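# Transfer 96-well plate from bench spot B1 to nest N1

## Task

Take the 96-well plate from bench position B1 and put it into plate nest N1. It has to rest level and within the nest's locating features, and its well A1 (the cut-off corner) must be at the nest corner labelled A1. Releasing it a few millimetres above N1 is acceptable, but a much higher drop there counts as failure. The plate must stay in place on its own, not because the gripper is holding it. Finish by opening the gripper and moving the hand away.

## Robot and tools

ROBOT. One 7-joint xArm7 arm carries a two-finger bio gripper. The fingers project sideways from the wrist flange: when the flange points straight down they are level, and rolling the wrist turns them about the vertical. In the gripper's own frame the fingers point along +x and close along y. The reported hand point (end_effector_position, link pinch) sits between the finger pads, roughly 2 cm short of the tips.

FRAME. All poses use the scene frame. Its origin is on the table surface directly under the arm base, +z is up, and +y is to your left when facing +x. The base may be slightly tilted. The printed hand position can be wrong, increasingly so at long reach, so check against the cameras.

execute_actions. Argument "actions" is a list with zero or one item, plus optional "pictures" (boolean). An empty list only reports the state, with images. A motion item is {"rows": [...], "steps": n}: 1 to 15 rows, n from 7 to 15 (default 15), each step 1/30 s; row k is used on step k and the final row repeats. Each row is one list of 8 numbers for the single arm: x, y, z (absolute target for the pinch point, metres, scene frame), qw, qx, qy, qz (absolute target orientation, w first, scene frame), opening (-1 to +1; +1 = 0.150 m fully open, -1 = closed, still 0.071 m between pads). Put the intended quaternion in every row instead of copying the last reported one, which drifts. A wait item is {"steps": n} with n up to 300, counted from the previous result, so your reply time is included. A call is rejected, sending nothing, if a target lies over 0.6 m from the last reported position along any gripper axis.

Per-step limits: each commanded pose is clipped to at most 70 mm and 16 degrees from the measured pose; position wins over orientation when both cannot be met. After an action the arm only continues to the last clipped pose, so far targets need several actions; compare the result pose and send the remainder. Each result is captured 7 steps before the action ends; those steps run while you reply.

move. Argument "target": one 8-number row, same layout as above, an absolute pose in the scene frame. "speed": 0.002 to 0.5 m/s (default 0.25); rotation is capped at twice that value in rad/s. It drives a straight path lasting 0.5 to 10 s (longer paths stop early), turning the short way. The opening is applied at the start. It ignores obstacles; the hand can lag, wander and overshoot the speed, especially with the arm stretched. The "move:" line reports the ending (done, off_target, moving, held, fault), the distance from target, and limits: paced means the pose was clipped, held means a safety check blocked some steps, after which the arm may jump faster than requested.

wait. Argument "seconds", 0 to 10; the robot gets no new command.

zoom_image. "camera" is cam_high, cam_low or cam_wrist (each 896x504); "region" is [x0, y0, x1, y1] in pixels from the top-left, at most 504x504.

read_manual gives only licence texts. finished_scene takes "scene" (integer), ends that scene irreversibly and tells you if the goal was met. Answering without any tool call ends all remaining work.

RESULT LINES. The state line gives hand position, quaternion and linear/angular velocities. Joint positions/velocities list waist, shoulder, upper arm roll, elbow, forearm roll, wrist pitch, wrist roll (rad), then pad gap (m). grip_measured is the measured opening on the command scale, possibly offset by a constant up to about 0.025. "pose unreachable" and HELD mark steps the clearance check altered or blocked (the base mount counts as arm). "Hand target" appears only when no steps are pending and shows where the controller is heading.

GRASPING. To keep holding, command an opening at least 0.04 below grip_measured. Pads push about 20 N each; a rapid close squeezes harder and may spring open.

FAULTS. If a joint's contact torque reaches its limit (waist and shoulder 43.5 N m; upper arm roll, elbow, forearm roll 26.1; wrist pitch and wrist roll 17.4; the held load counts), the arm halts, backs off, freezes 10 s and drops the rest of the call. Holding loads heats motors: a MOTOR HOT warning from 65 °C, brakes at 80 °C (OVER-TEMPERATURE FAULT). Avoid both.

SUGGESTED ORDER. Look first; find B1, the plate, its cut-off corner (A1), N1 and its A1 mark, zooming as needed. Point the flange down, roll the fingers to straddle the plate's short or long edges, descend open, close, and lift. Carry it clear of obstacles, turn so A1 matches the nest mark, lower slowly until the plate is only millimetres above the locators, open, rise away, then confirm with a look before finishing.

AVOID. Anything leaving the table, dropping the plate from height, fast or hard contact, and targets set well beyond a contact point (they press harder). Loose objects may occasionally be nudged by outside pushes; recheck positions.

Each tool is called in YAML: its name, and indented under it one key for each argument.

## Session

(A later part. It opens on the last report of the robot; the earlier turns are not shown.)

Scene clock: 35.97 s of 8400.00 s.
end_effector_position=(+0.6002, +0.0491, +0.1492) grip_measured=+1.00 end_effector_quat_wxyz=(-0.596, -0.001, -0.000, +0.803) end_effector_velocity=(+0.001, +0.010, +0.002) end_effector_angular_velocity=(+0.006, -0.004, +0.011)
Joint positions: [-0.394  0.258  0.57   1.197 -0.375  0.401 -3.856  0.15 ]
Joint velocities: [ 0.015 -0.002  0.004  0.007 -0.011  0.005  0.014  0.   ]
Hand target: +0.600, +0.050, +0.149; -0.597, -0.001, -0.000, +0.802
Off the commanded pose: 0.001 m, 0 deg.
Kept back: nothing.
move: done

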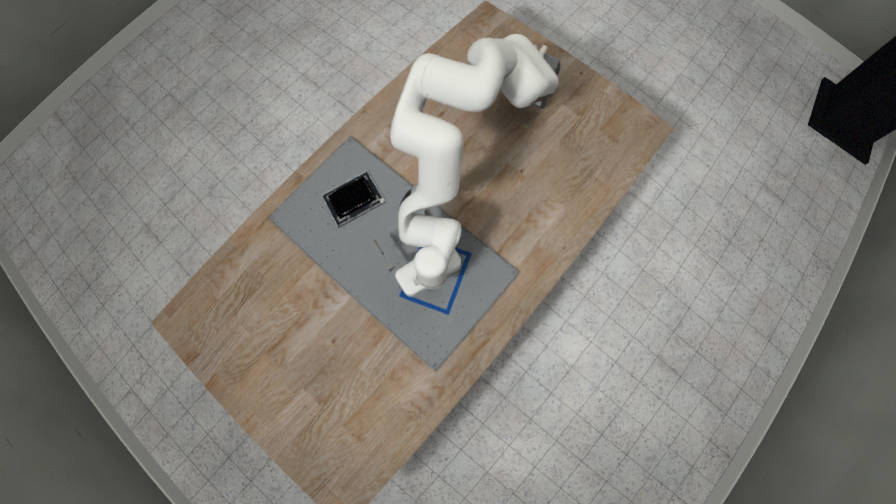

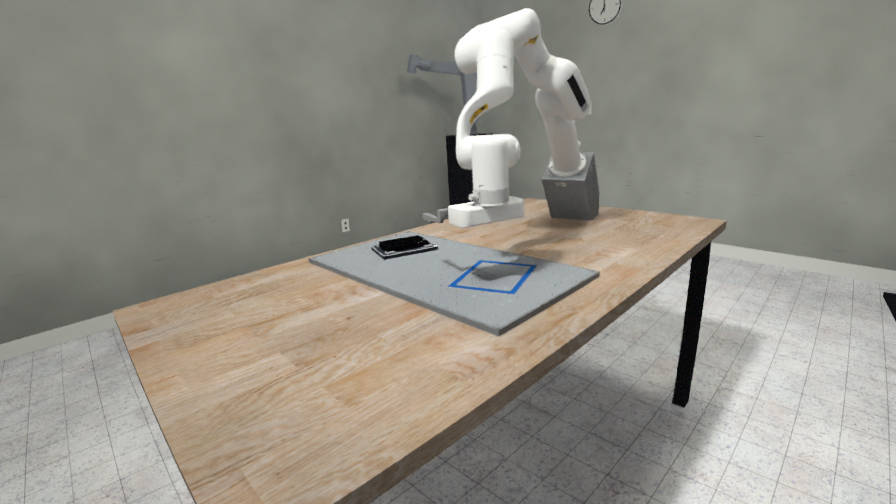

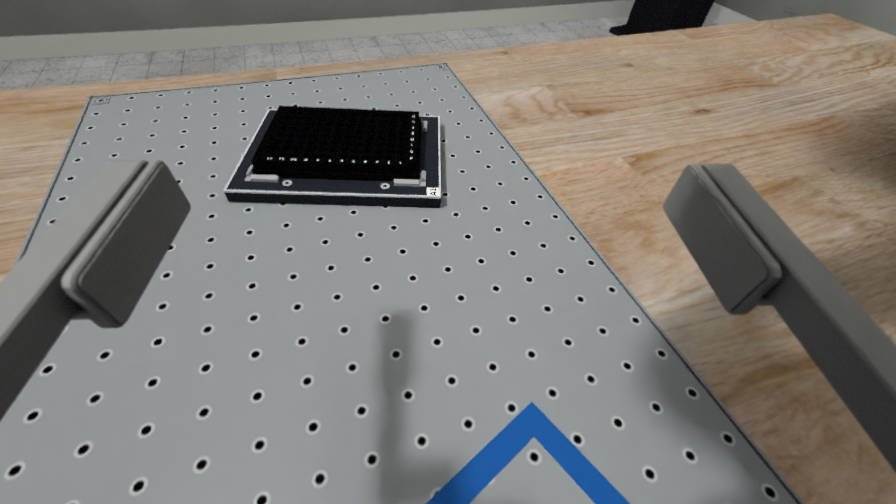

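move:
  target: [0.598, -0.1885, 0.08, 0.6, 0, 0, -0.8, 1]

move:
  target: [0.598, -0.1885, 0.041, 0.6, 0, 0, -0.8, 1]
  speed: 0.04

move:
  target: [0.598, -0.1885, 0.041, 0.6, 0, 0, -0.8, 0.3]
  speed: 0.02

move:
  target: [0.5986, -0.1867, 0.04, 0.6, 0, 0, -0.8, 0.3]
  speed: 0.005

move:
  target: [0.5986, -0.1867, 0.04, 0.6, 0, 0, -0.8, 0.6]
  speed: 0.005

move:
  target: [0.5986, -0.1867, 0.09, 0.6, 0, 0, -0.8, 1]
  speed: 0.08

move:
  target: [0.6, 0.05, 0.15, 0.6, 0, 0, -0.8, 1]

zoom_image:
  camera: "cam_high"
  region: [305, 155, 405, 240]

zoom_image:
  camera: "cam_low"
  region: [360, 215, 450, 270]

Scene clock: 37.97 s of 8400.00 s.
end_effector_position=(+0.5980, -0.1878, +0.0807) grip_measured=+1.00 end_effector_quat_wxyz=(-0.601, +0.001, +0.000, +0.799) end_effector_velocity=(-0.003, -0.009, -0.001) end_effector_angular_velocity=(-0.006, +0.005, -0.010)
Joint positions: [-0.815  0.511  0.621  1.209 -0.199  0.235 -4.447  0.15 ]
Joint velocities: [-0.007  0.009 -0.007  0.004  0.001  0.002 -0.005  0.   ]
Hand target: +0.598, -0.189, +0.081; -0.600, +0.001, +0.000, +0.800
Off the commanded pose: 0.001 m, 0 deg.
Kept back: nothing.
move: done

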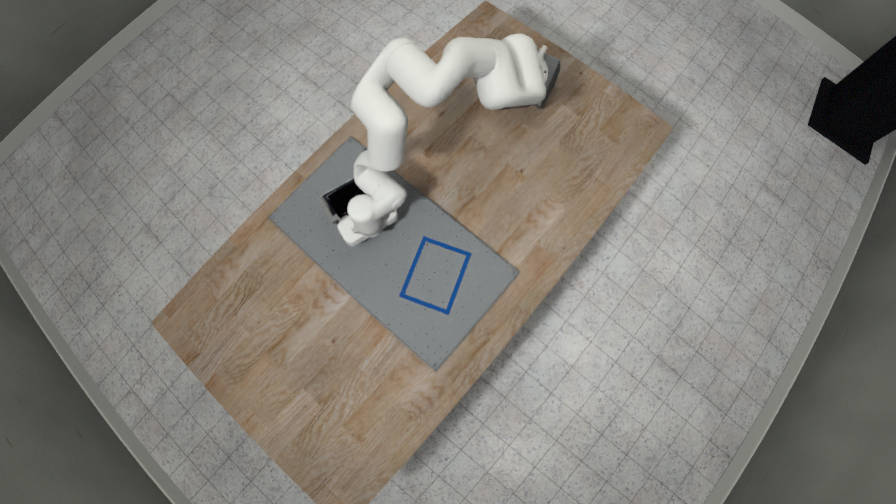

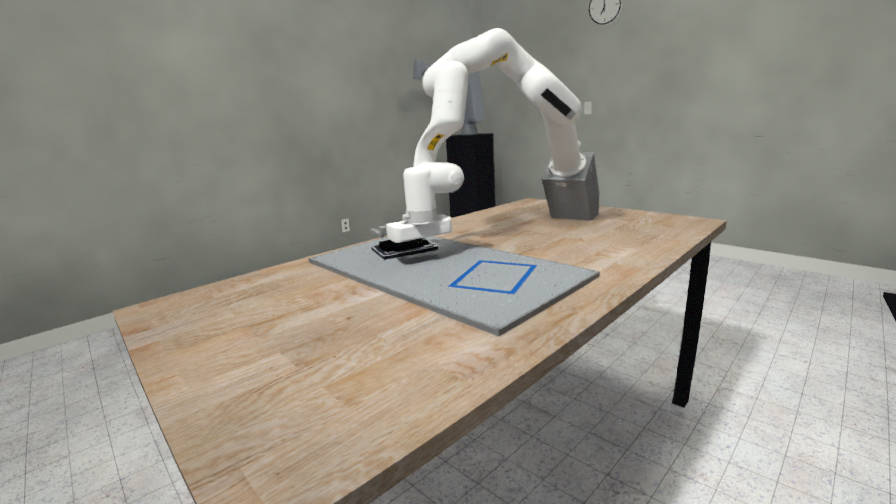

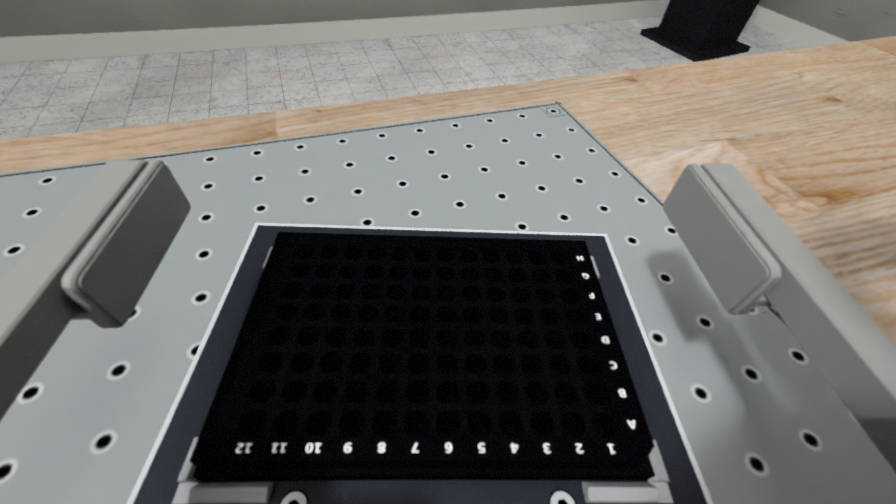

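Scene clock: 39.27 s of 8400.00 s.
end_effector_position=(+0.5982, -0.1886, +0.0413) grip_measured=+1.00 end_effector_quat_wxyz=(-0.600, -0.000, +0.000, +0.800) end_effector_velocity=(+0.002, -0.000, -0.000) end_effector_angular_velocity=(-0.001, -0.004, -0.000)
Joint positions: [-0.717  0.621  0.534  1.295 -0.249  0.199 -4.41   0.15 ]
Joint velocities: [ 0.003  0.003 -0.003  0.006 -0.002 -0.002  0.002  0.   ]
Hand target: +0.598, -0.189, +0.041; -0.600, -0.000, -0.000, +0.800
Off the commanded pose: 0.000 m, 0 deg.
Kept back: nothing.
move: done

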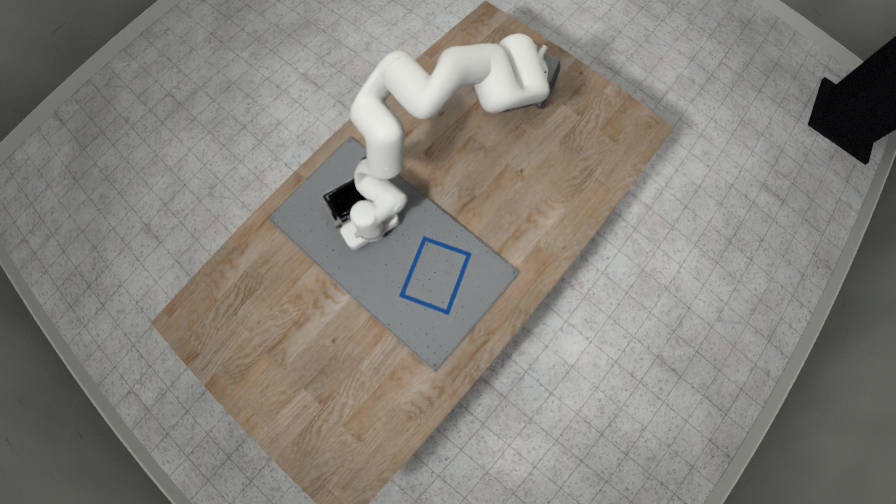

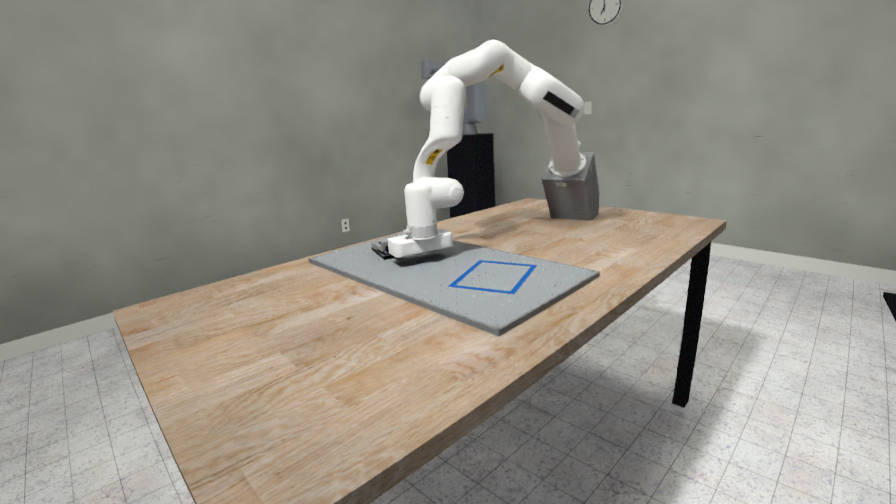

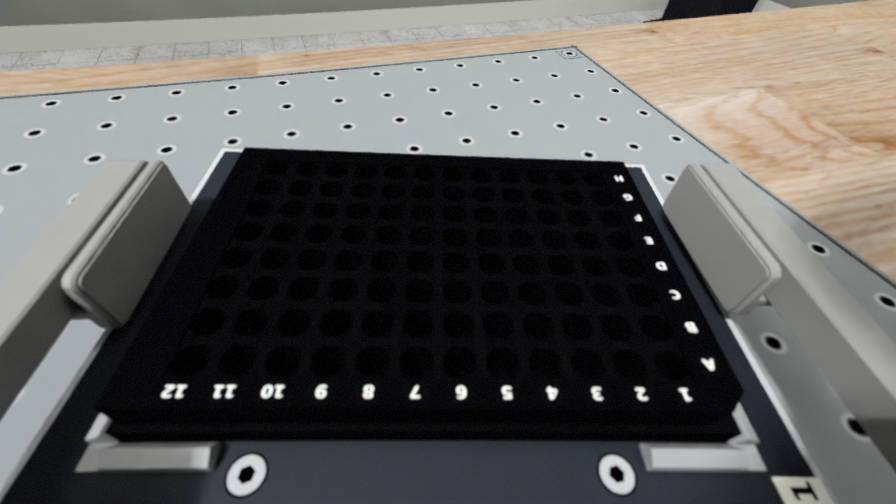

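Scene clock: 39.97 s of 8400.00 s.
end_effector_position=(+0.5983, -0.1885, +0.0412) grip_measured=+0.43 end_effector_quat_wxyz=(-0.600, -0.000, +0.000, +0.800) end_effector_velocity=(+0.000, +0.000, +0.000) end_effector_angular_velocity=(-0.000, -0.001, +0.000)
Joint positions: [-0.716  0.621  0.533  1.295 -0.25   0.199 -4.409  0.128]
Joint velocities: [ 0.001 -0.001 -0.001 -0.     0.    -0.     0.     0.   ]
Hand target: +0.598, -0.188, +0.041; -0.600, -0.000, -0.000, +0.800
Off the commanded pose: 0.000 m, 0 deg.
Kept back: nothing.
move: done

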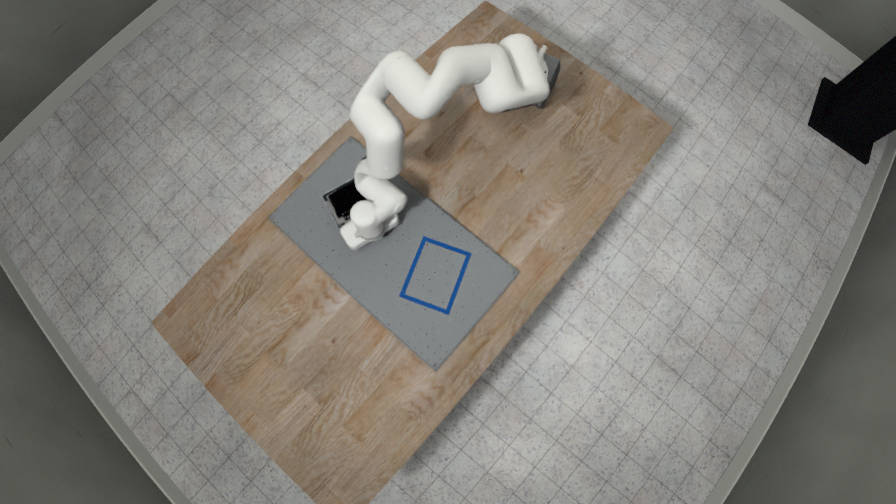

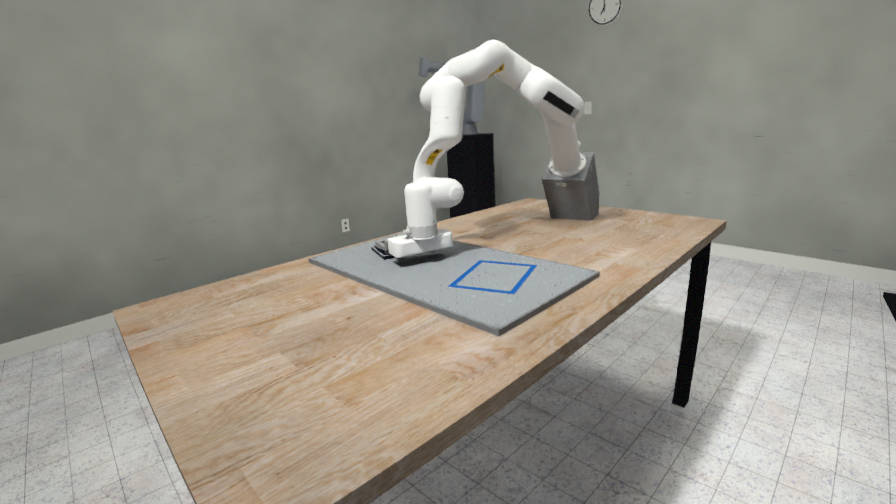

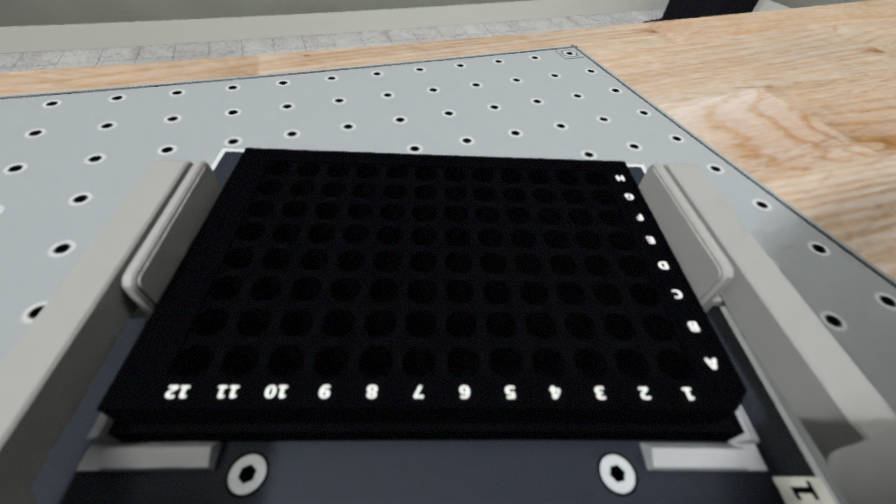

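Scene clock: 40.67 s of 8400.00 s.
end_effector_position=(+0.5986, -0.1878, +0.0407) grip_measured=+0.43 end_effector_quat_wxyz=(-0.599, +0.000, +0.001, +0.800) end_effector_velocity=(+0.001, +0.001, -0.000) end_effector_angular_velocity=(+0.001, -0.002, +0.001)
Joint positions: [-0.709  0.622  0.527  1.298 -0.251  0.199 -4.404  0.128]
Joint velocities: [ 0.001  0.001  0.001  0.002 -0.    -0.001 -0.     0.   ]
Hand target: +0.599, -0.187, +0.040; -0.600, -0.000, -0.000, +0.800
Off the commanded pose: 0.001 m, 0 deg.
Kept back: nothing.
move: done

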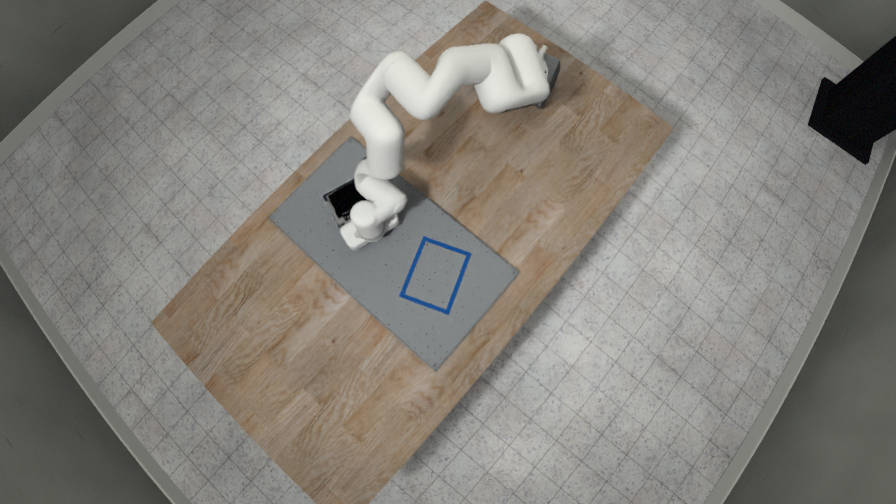

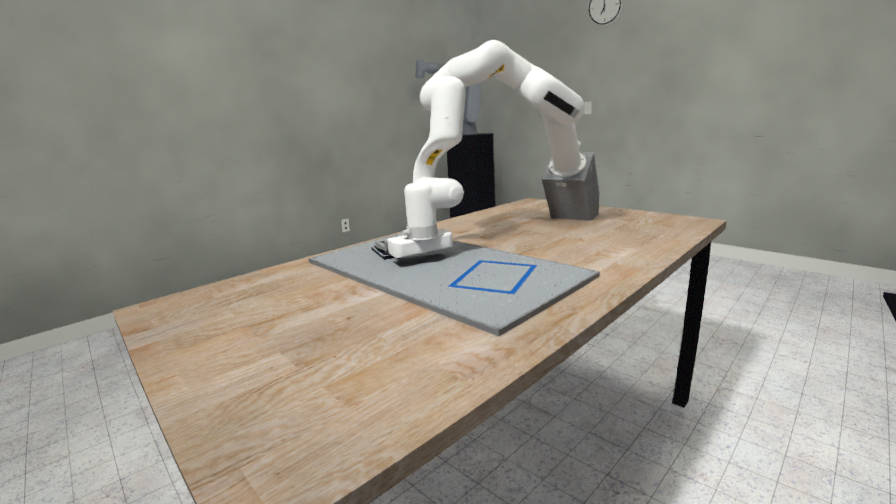

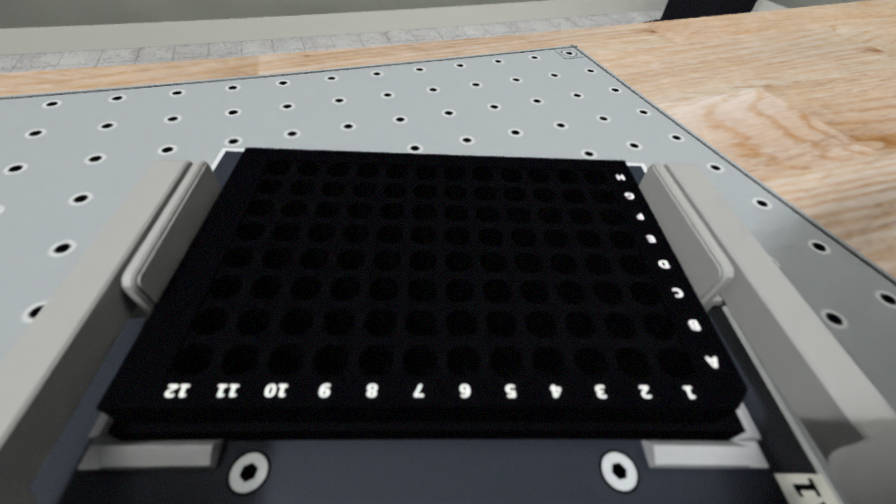

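Scene clock: 41.37 s of 8400.00 s.
end_effector_position=(+0.5986, -0.1867, +0.0400) grip_measured=+0.60 end_effector_quat_wxyz=(-0.600, -0.000, -0.000, +0.800) end_effector_velocity=(+0.001, -0.001, +0.001) end_effector_angular_velocity=(-0.002, -0.001, +0.000)
Joint positions: [-0.708  0.623  0.528  1.298 -0.251  0.199 -4.404  0.134]
Joint velocities: [-0.    -0.001 -0.001  0.     0.    -0.    -0.001  0.   ]
Hand target: +0.599, -0.187, +0.040; -0.600, -0.000, +0.000, +0.800
Off the commanded pose: 0.000 m, 0 deg.
Kept back: nothing.
move: done

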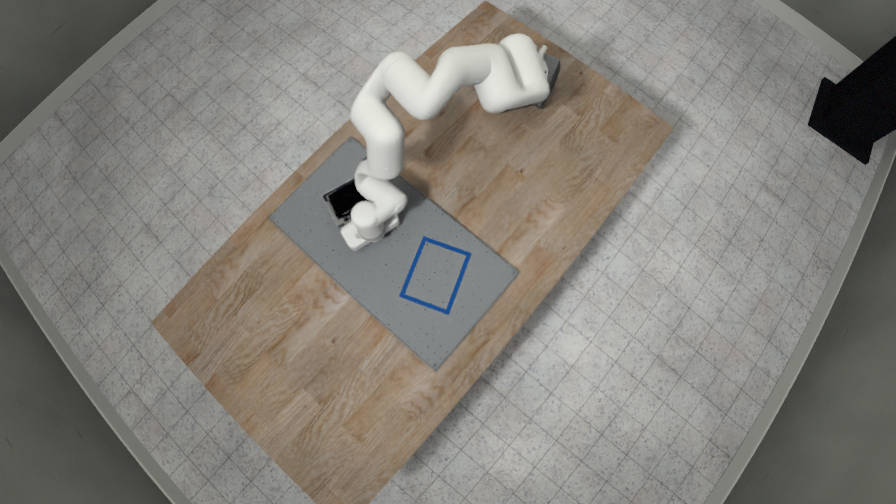

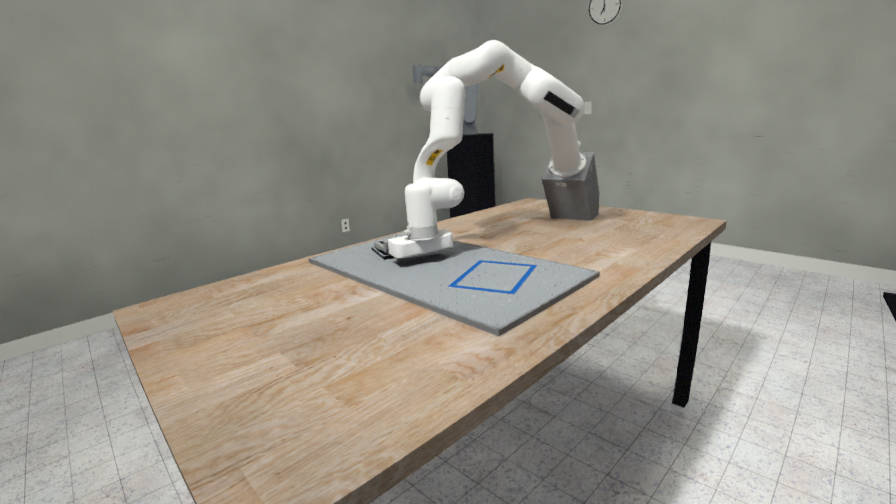

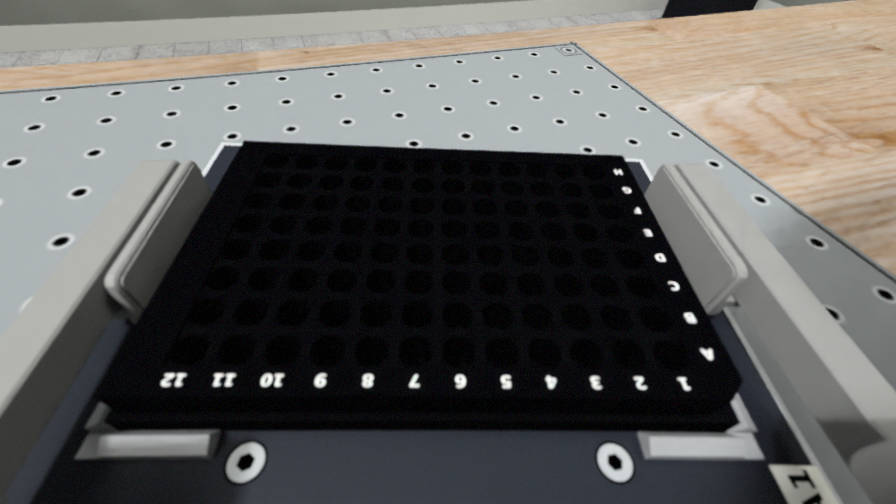

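Scene clock: 42.37 s of 8400.00 s.
end_effector_position=(+0.5982, -0.1866, +0.0896) grip_measured=+1.00 end_effector_quat_wxyz=(-0.600, +0.000, -0.000, +0.800) end_effector_velocity=(+0.001, -0.001, +0.002) end_effector_angular_velocity=(+0.001, -0.002, +0.000)
Joint positions: [-0.837  0.485  0.642  1.193 -0.178  0.246 -4.459  0.15 ]
Joint velocities: [-0.009 -0.005  0.008 -0.003  0.005  0.002 -0.006  0.   ]
Hand target: +0.598, -0.187, +0.090; -0.600, +0.000, +0.000, +0.800
Off the commanded pose: 0.001 m, 0 deg.
Kept back: nothing.
move: done

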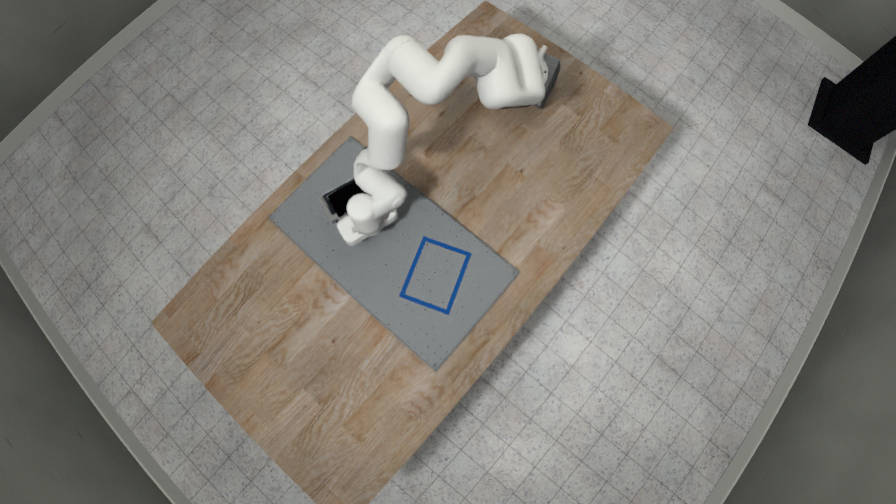

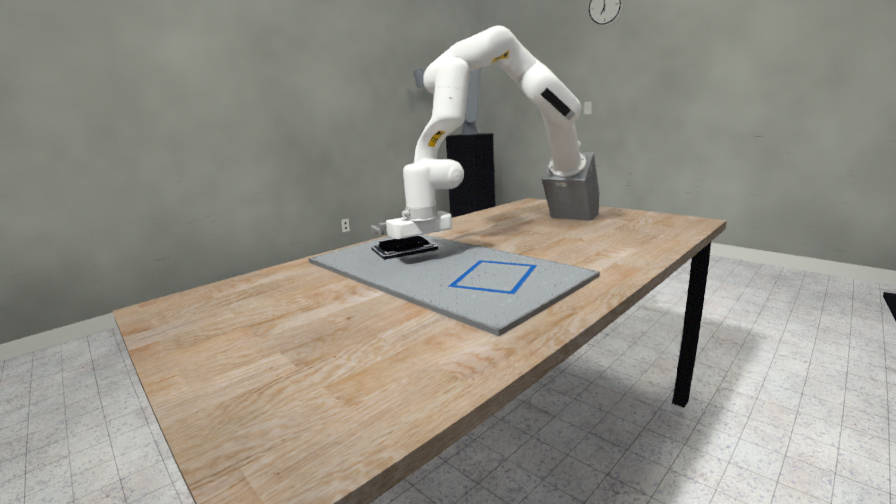

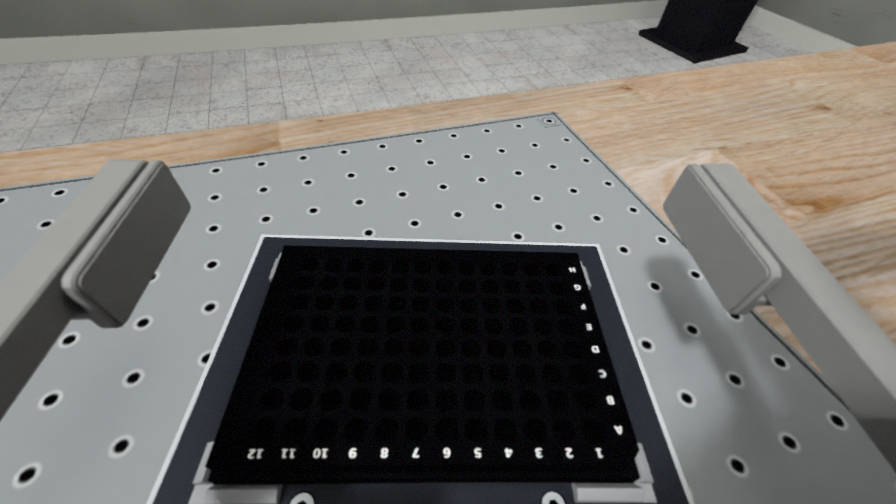

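Scene clock: 43.83 s of 8400.00 s.
end_effector_position=(+0.6002, +0.0491, +0.1492) grip_measured=+1.00 end_effector_quat_wxyz=(-0.599, -0.001, -0.000, +0.801) end_effector_velocity=(+0.001, +0.011, +0.002) end_effector_angular_velocity=(+0.006, -0.004, +0.010)
Joint positions: [-0.393  0.256  0.569  1.193 -0.376  0.399 -3.862  0.15 ]
Joint velocities: [ 0.016 -0.002  0.003  0.007 -0.011  0.004  0.015  0.   ]
Hand target: +0.600, +0.050, +0.149; -0.600, -0.001, -0.000, +0.800
Off the commanded pose: 0.001 m, 0 deg.
Kept back: nothing.
move: done

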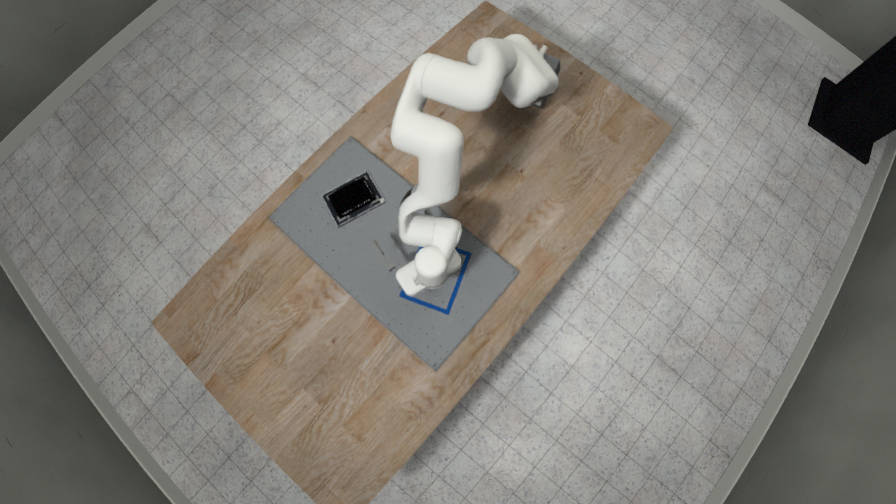

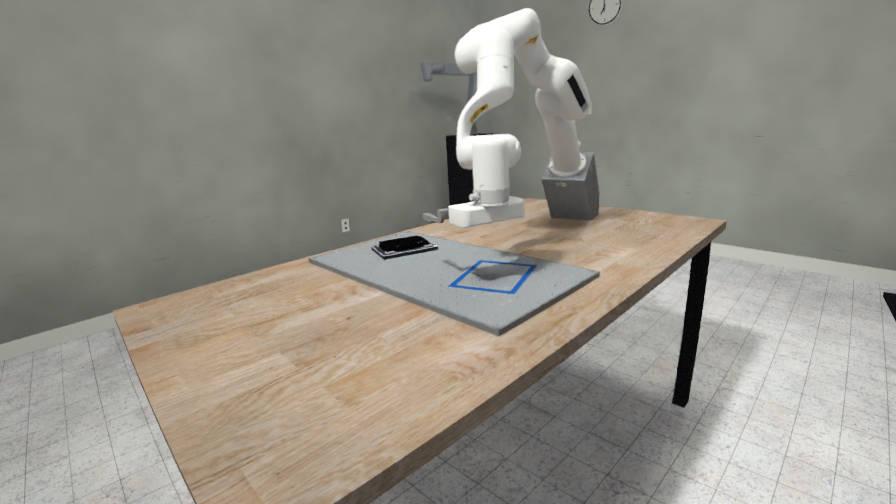

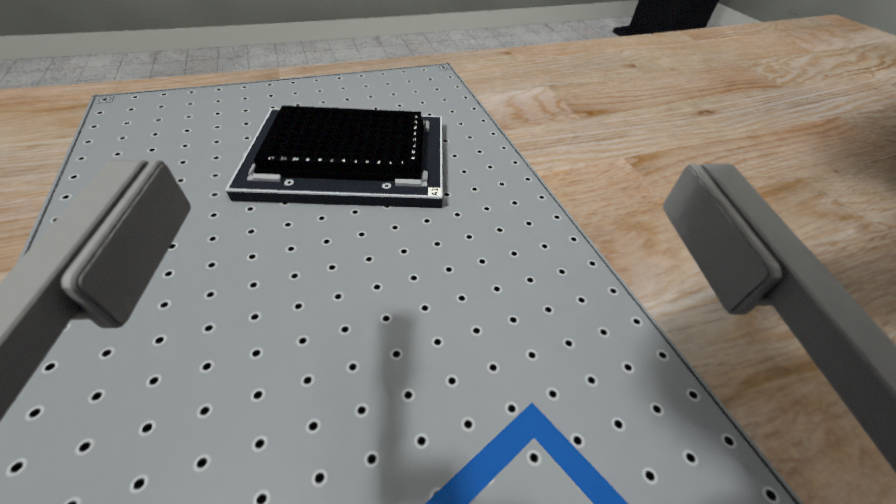

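Region (305, 155, 405, 240) of cam_high's 896x504 image, scaled by 5.040, with more detail than that image has; it fills the top 428 rows of this view, and the rest is white.

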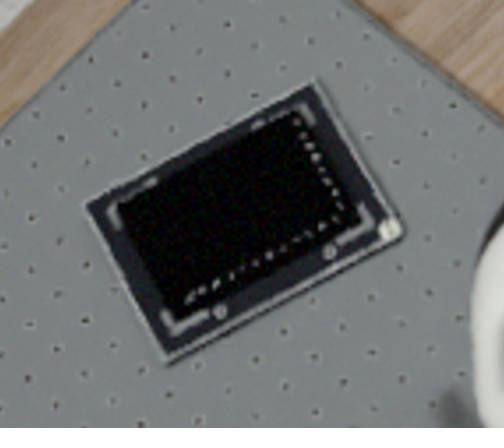

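Region (360, 215, 450, 270) of cam_low's 896x504 image, scaled by 5.600, with more detail than that image has.

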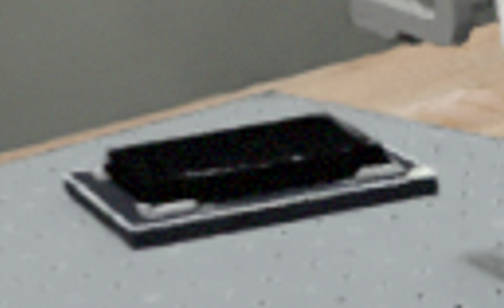

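execute_actions:
  actions: []

zoom_image:
  camera: "cam_high"
  region: [305, 155, 405, 240]

zoom_image:
  camera: "cam_low"
  region: [360, 215, 450, 270]

Scene clock: 44.70 s of 8400.00 s.
end_effector_position=(+0.6004, +0.0503, +0.1494) grip_measured=+1.00 end_effector_quat_wxyz=(-0.600, -0.001, -0.000, +0.800) end_effector_velocity=(+0.000, -0.000, +0.001) end_effector_angular_velocity=(-0.001, -0.002, +0.000)
Joint positions: [-0.391  0.256  0.57   1.193 -0.377  0.399 -3.86   0.15 ]
Joint velocities: [-0.    -0.002 -0.    -0.     0.    -0.    -0.     0.   ]
Hand target: +0.600, +0.050, +0.149; -0.600, -0.001, -0.000, +0.800
Off the commanded pose: 0.001 m, 0 deg.
Kept back: nothing.
Steps of this call (steps 1 to 26: nothing new was sent). Readings (end_effector_position):
1: (+0.6003, +0.0494, +0.1492)
2: (+0.6003, +0.0496, +0.1493)
4: (+0.6003, +0.0499, +0.1493)
8: (+0.6004, +0.0501, +0.1494)
26: the state above

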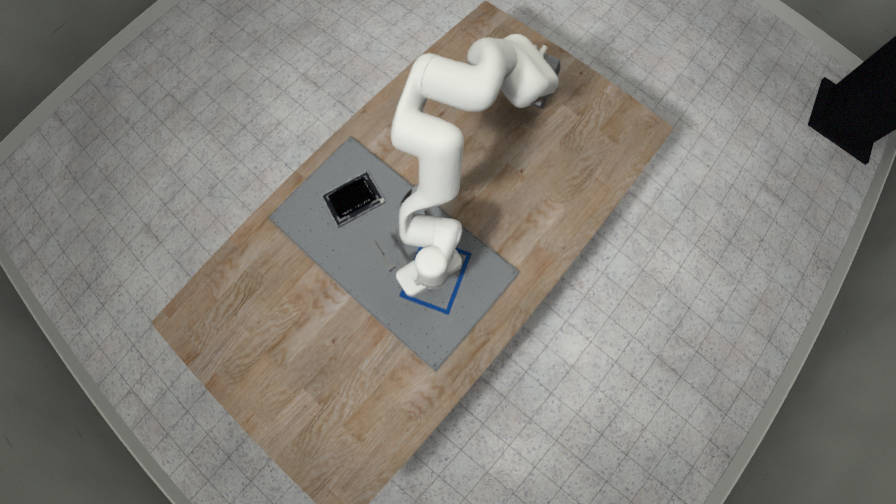

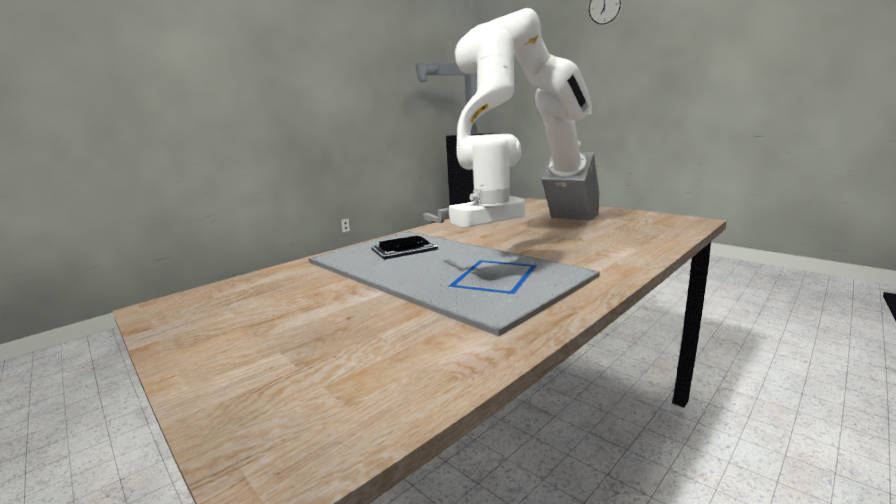

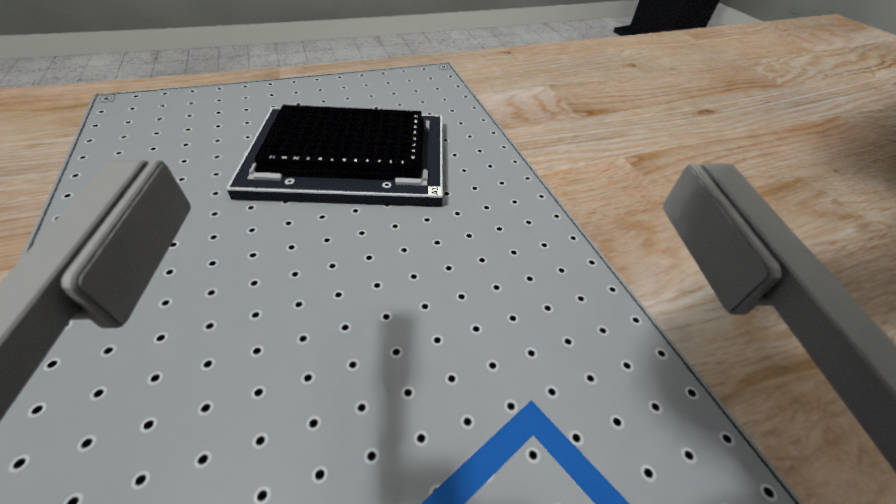

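Region (305, 155, 405, 240) of cam_high's 896x504 image, scaled by 5.040, with more detail than that image has; it fills the top 428 rows of this view, and the rest is white.

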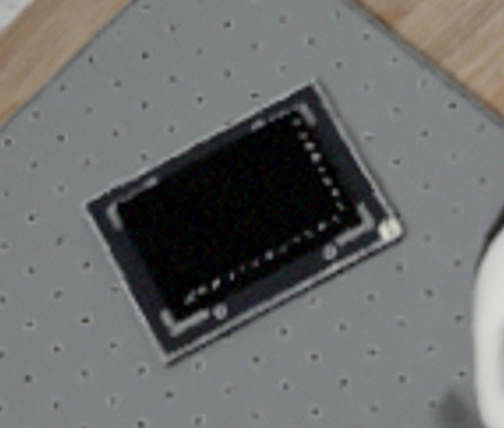

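Region (360, 215, 450, 270) of cam_low's 896x504 image, scaled by 5.600, with more detail than that image has.

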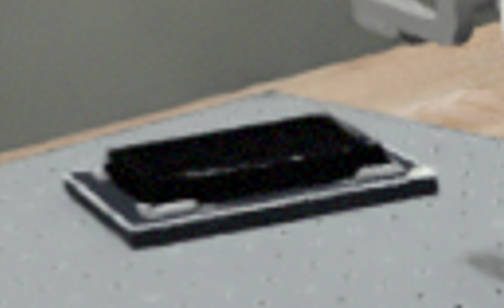

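move:
  target: [0.6265, -0.197, 0.10, 0.9897, 0, 0, -0.1435, 0.0]

move:
  target: [0.6265, -0.197, 0.049, 0.9897, 0, 0, -0.1435, 0.0]
  speed: 0.05

Scene clock: 49.17 s of 8400.00 s.
end_effector_position=(+0.6249, -0.1957, +0.1000) grip_measured=+0.00 end_effector_quat_wxyz=(+0.990, -0.001, +0.001, -0.143) end_effector_velocity=(-0.001, -0.002, -0.001) end_effector_angular_velocity=(+0.006, +0.008, +0.003)
Joint positions: [-1.532  0.631  0.923  0.832 -0.877  0.041 -5.797  0.111]
Joint velocities: [-0.022  0.015  0.02   0.002  0.004  0.021 -0.019  0.   ]
Hand target: +0.625, -0.196, +0.100; +0.990, -0.001, +0.002, -0.143
Off the commanded pose: 0.002 m, 0 deg.
Kept back: nothing.
move: done

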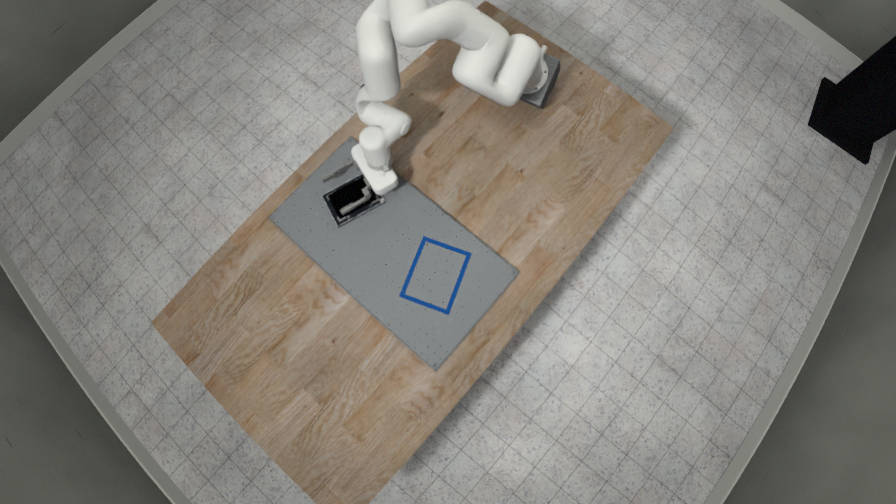

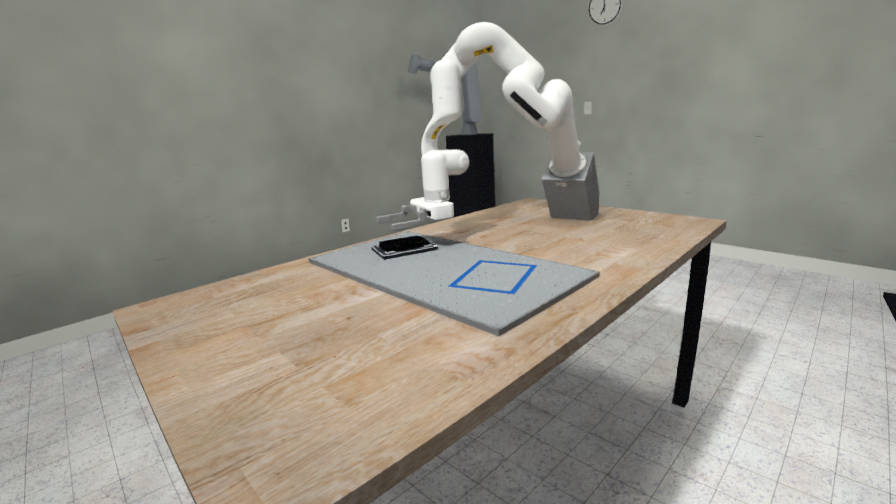

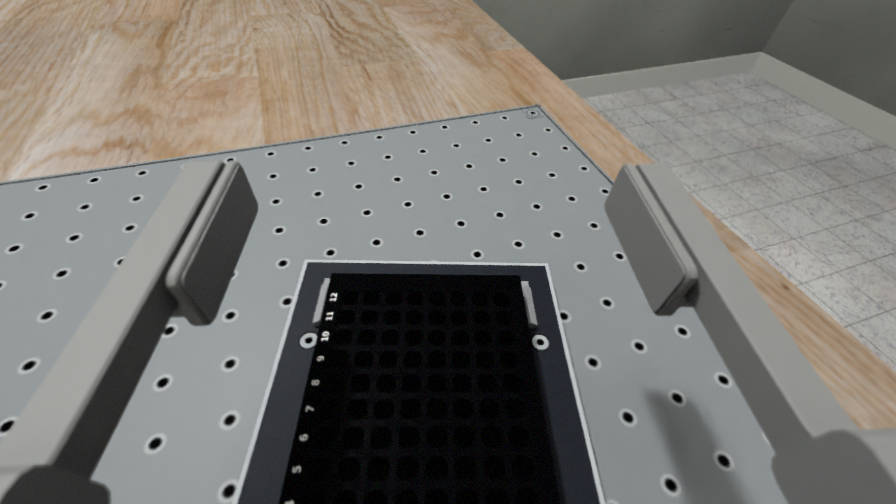

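Scene clock: 50.53 s of 8400.00 s.
end_effector_position=(+0.6268, -0.1971, +0.0496) grip_measured=+0.00 end_effector_quat_wxyz=(+0.990, +0.000, -0.000, -0.143) end_effector_velocity=(-0.000, -0.001, -0.001) end_effector_angular_velocity=(-0.003, -0.002, -0.003)
Joint positions: [-1.252  0.711  0.668  0.957 -0.925 -0.05  -5.718  0.111]
Joint velocities: [ 0.015  0.001 -0.016  0.005 -0.001 -0.008  0.007  0.   ]
Hand target: +0.627, -0.197, +0.049; +0.990, +0.000, -0.000, -0.143
Off the commanded pose: 0.001 m, 0 deg.
Kept back: nothing.
move: done

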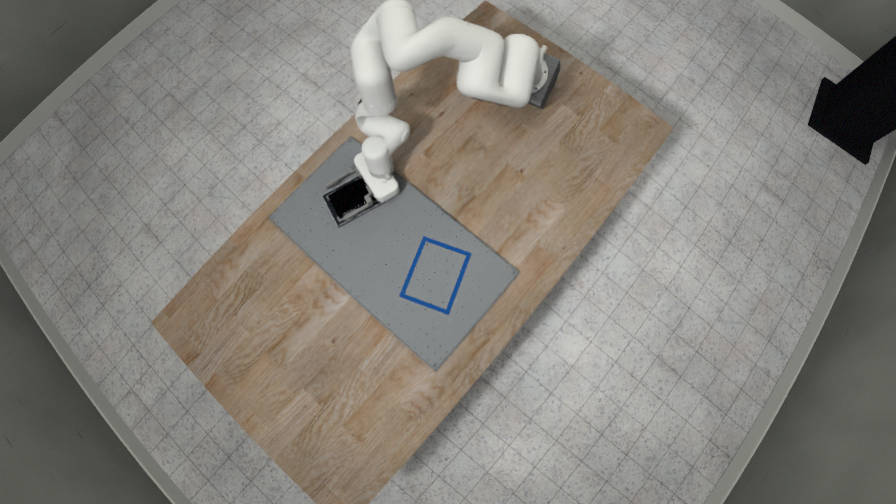

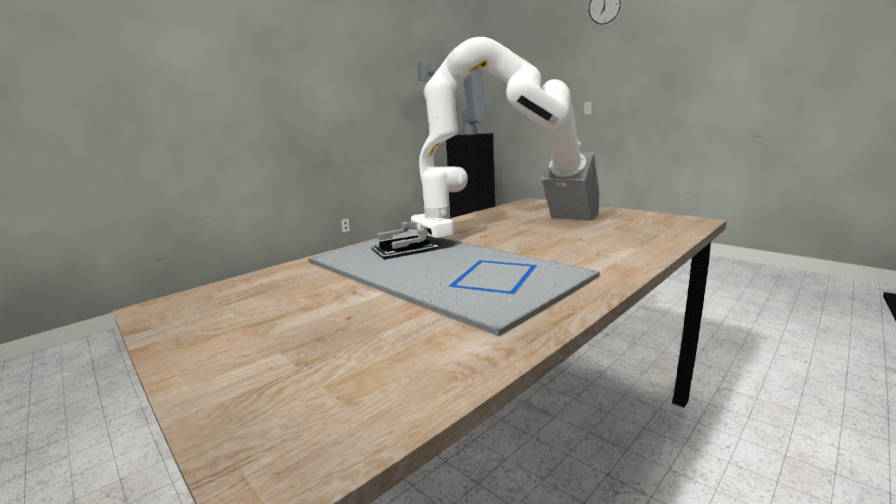

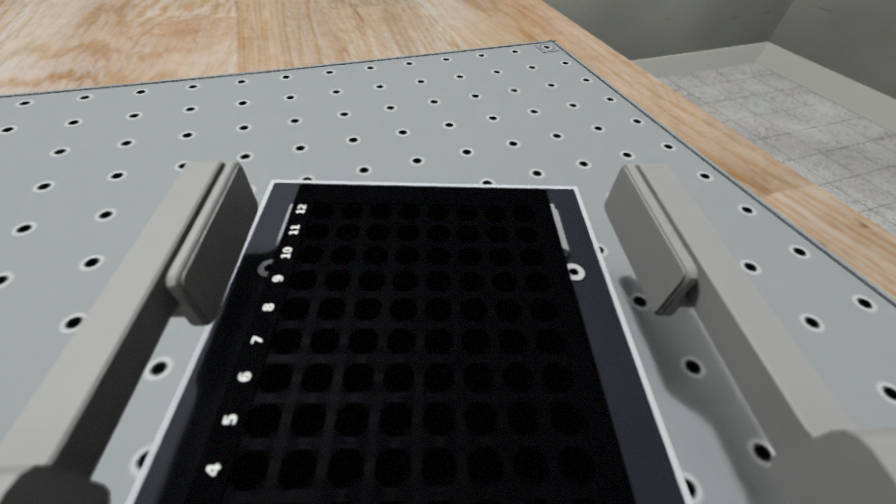

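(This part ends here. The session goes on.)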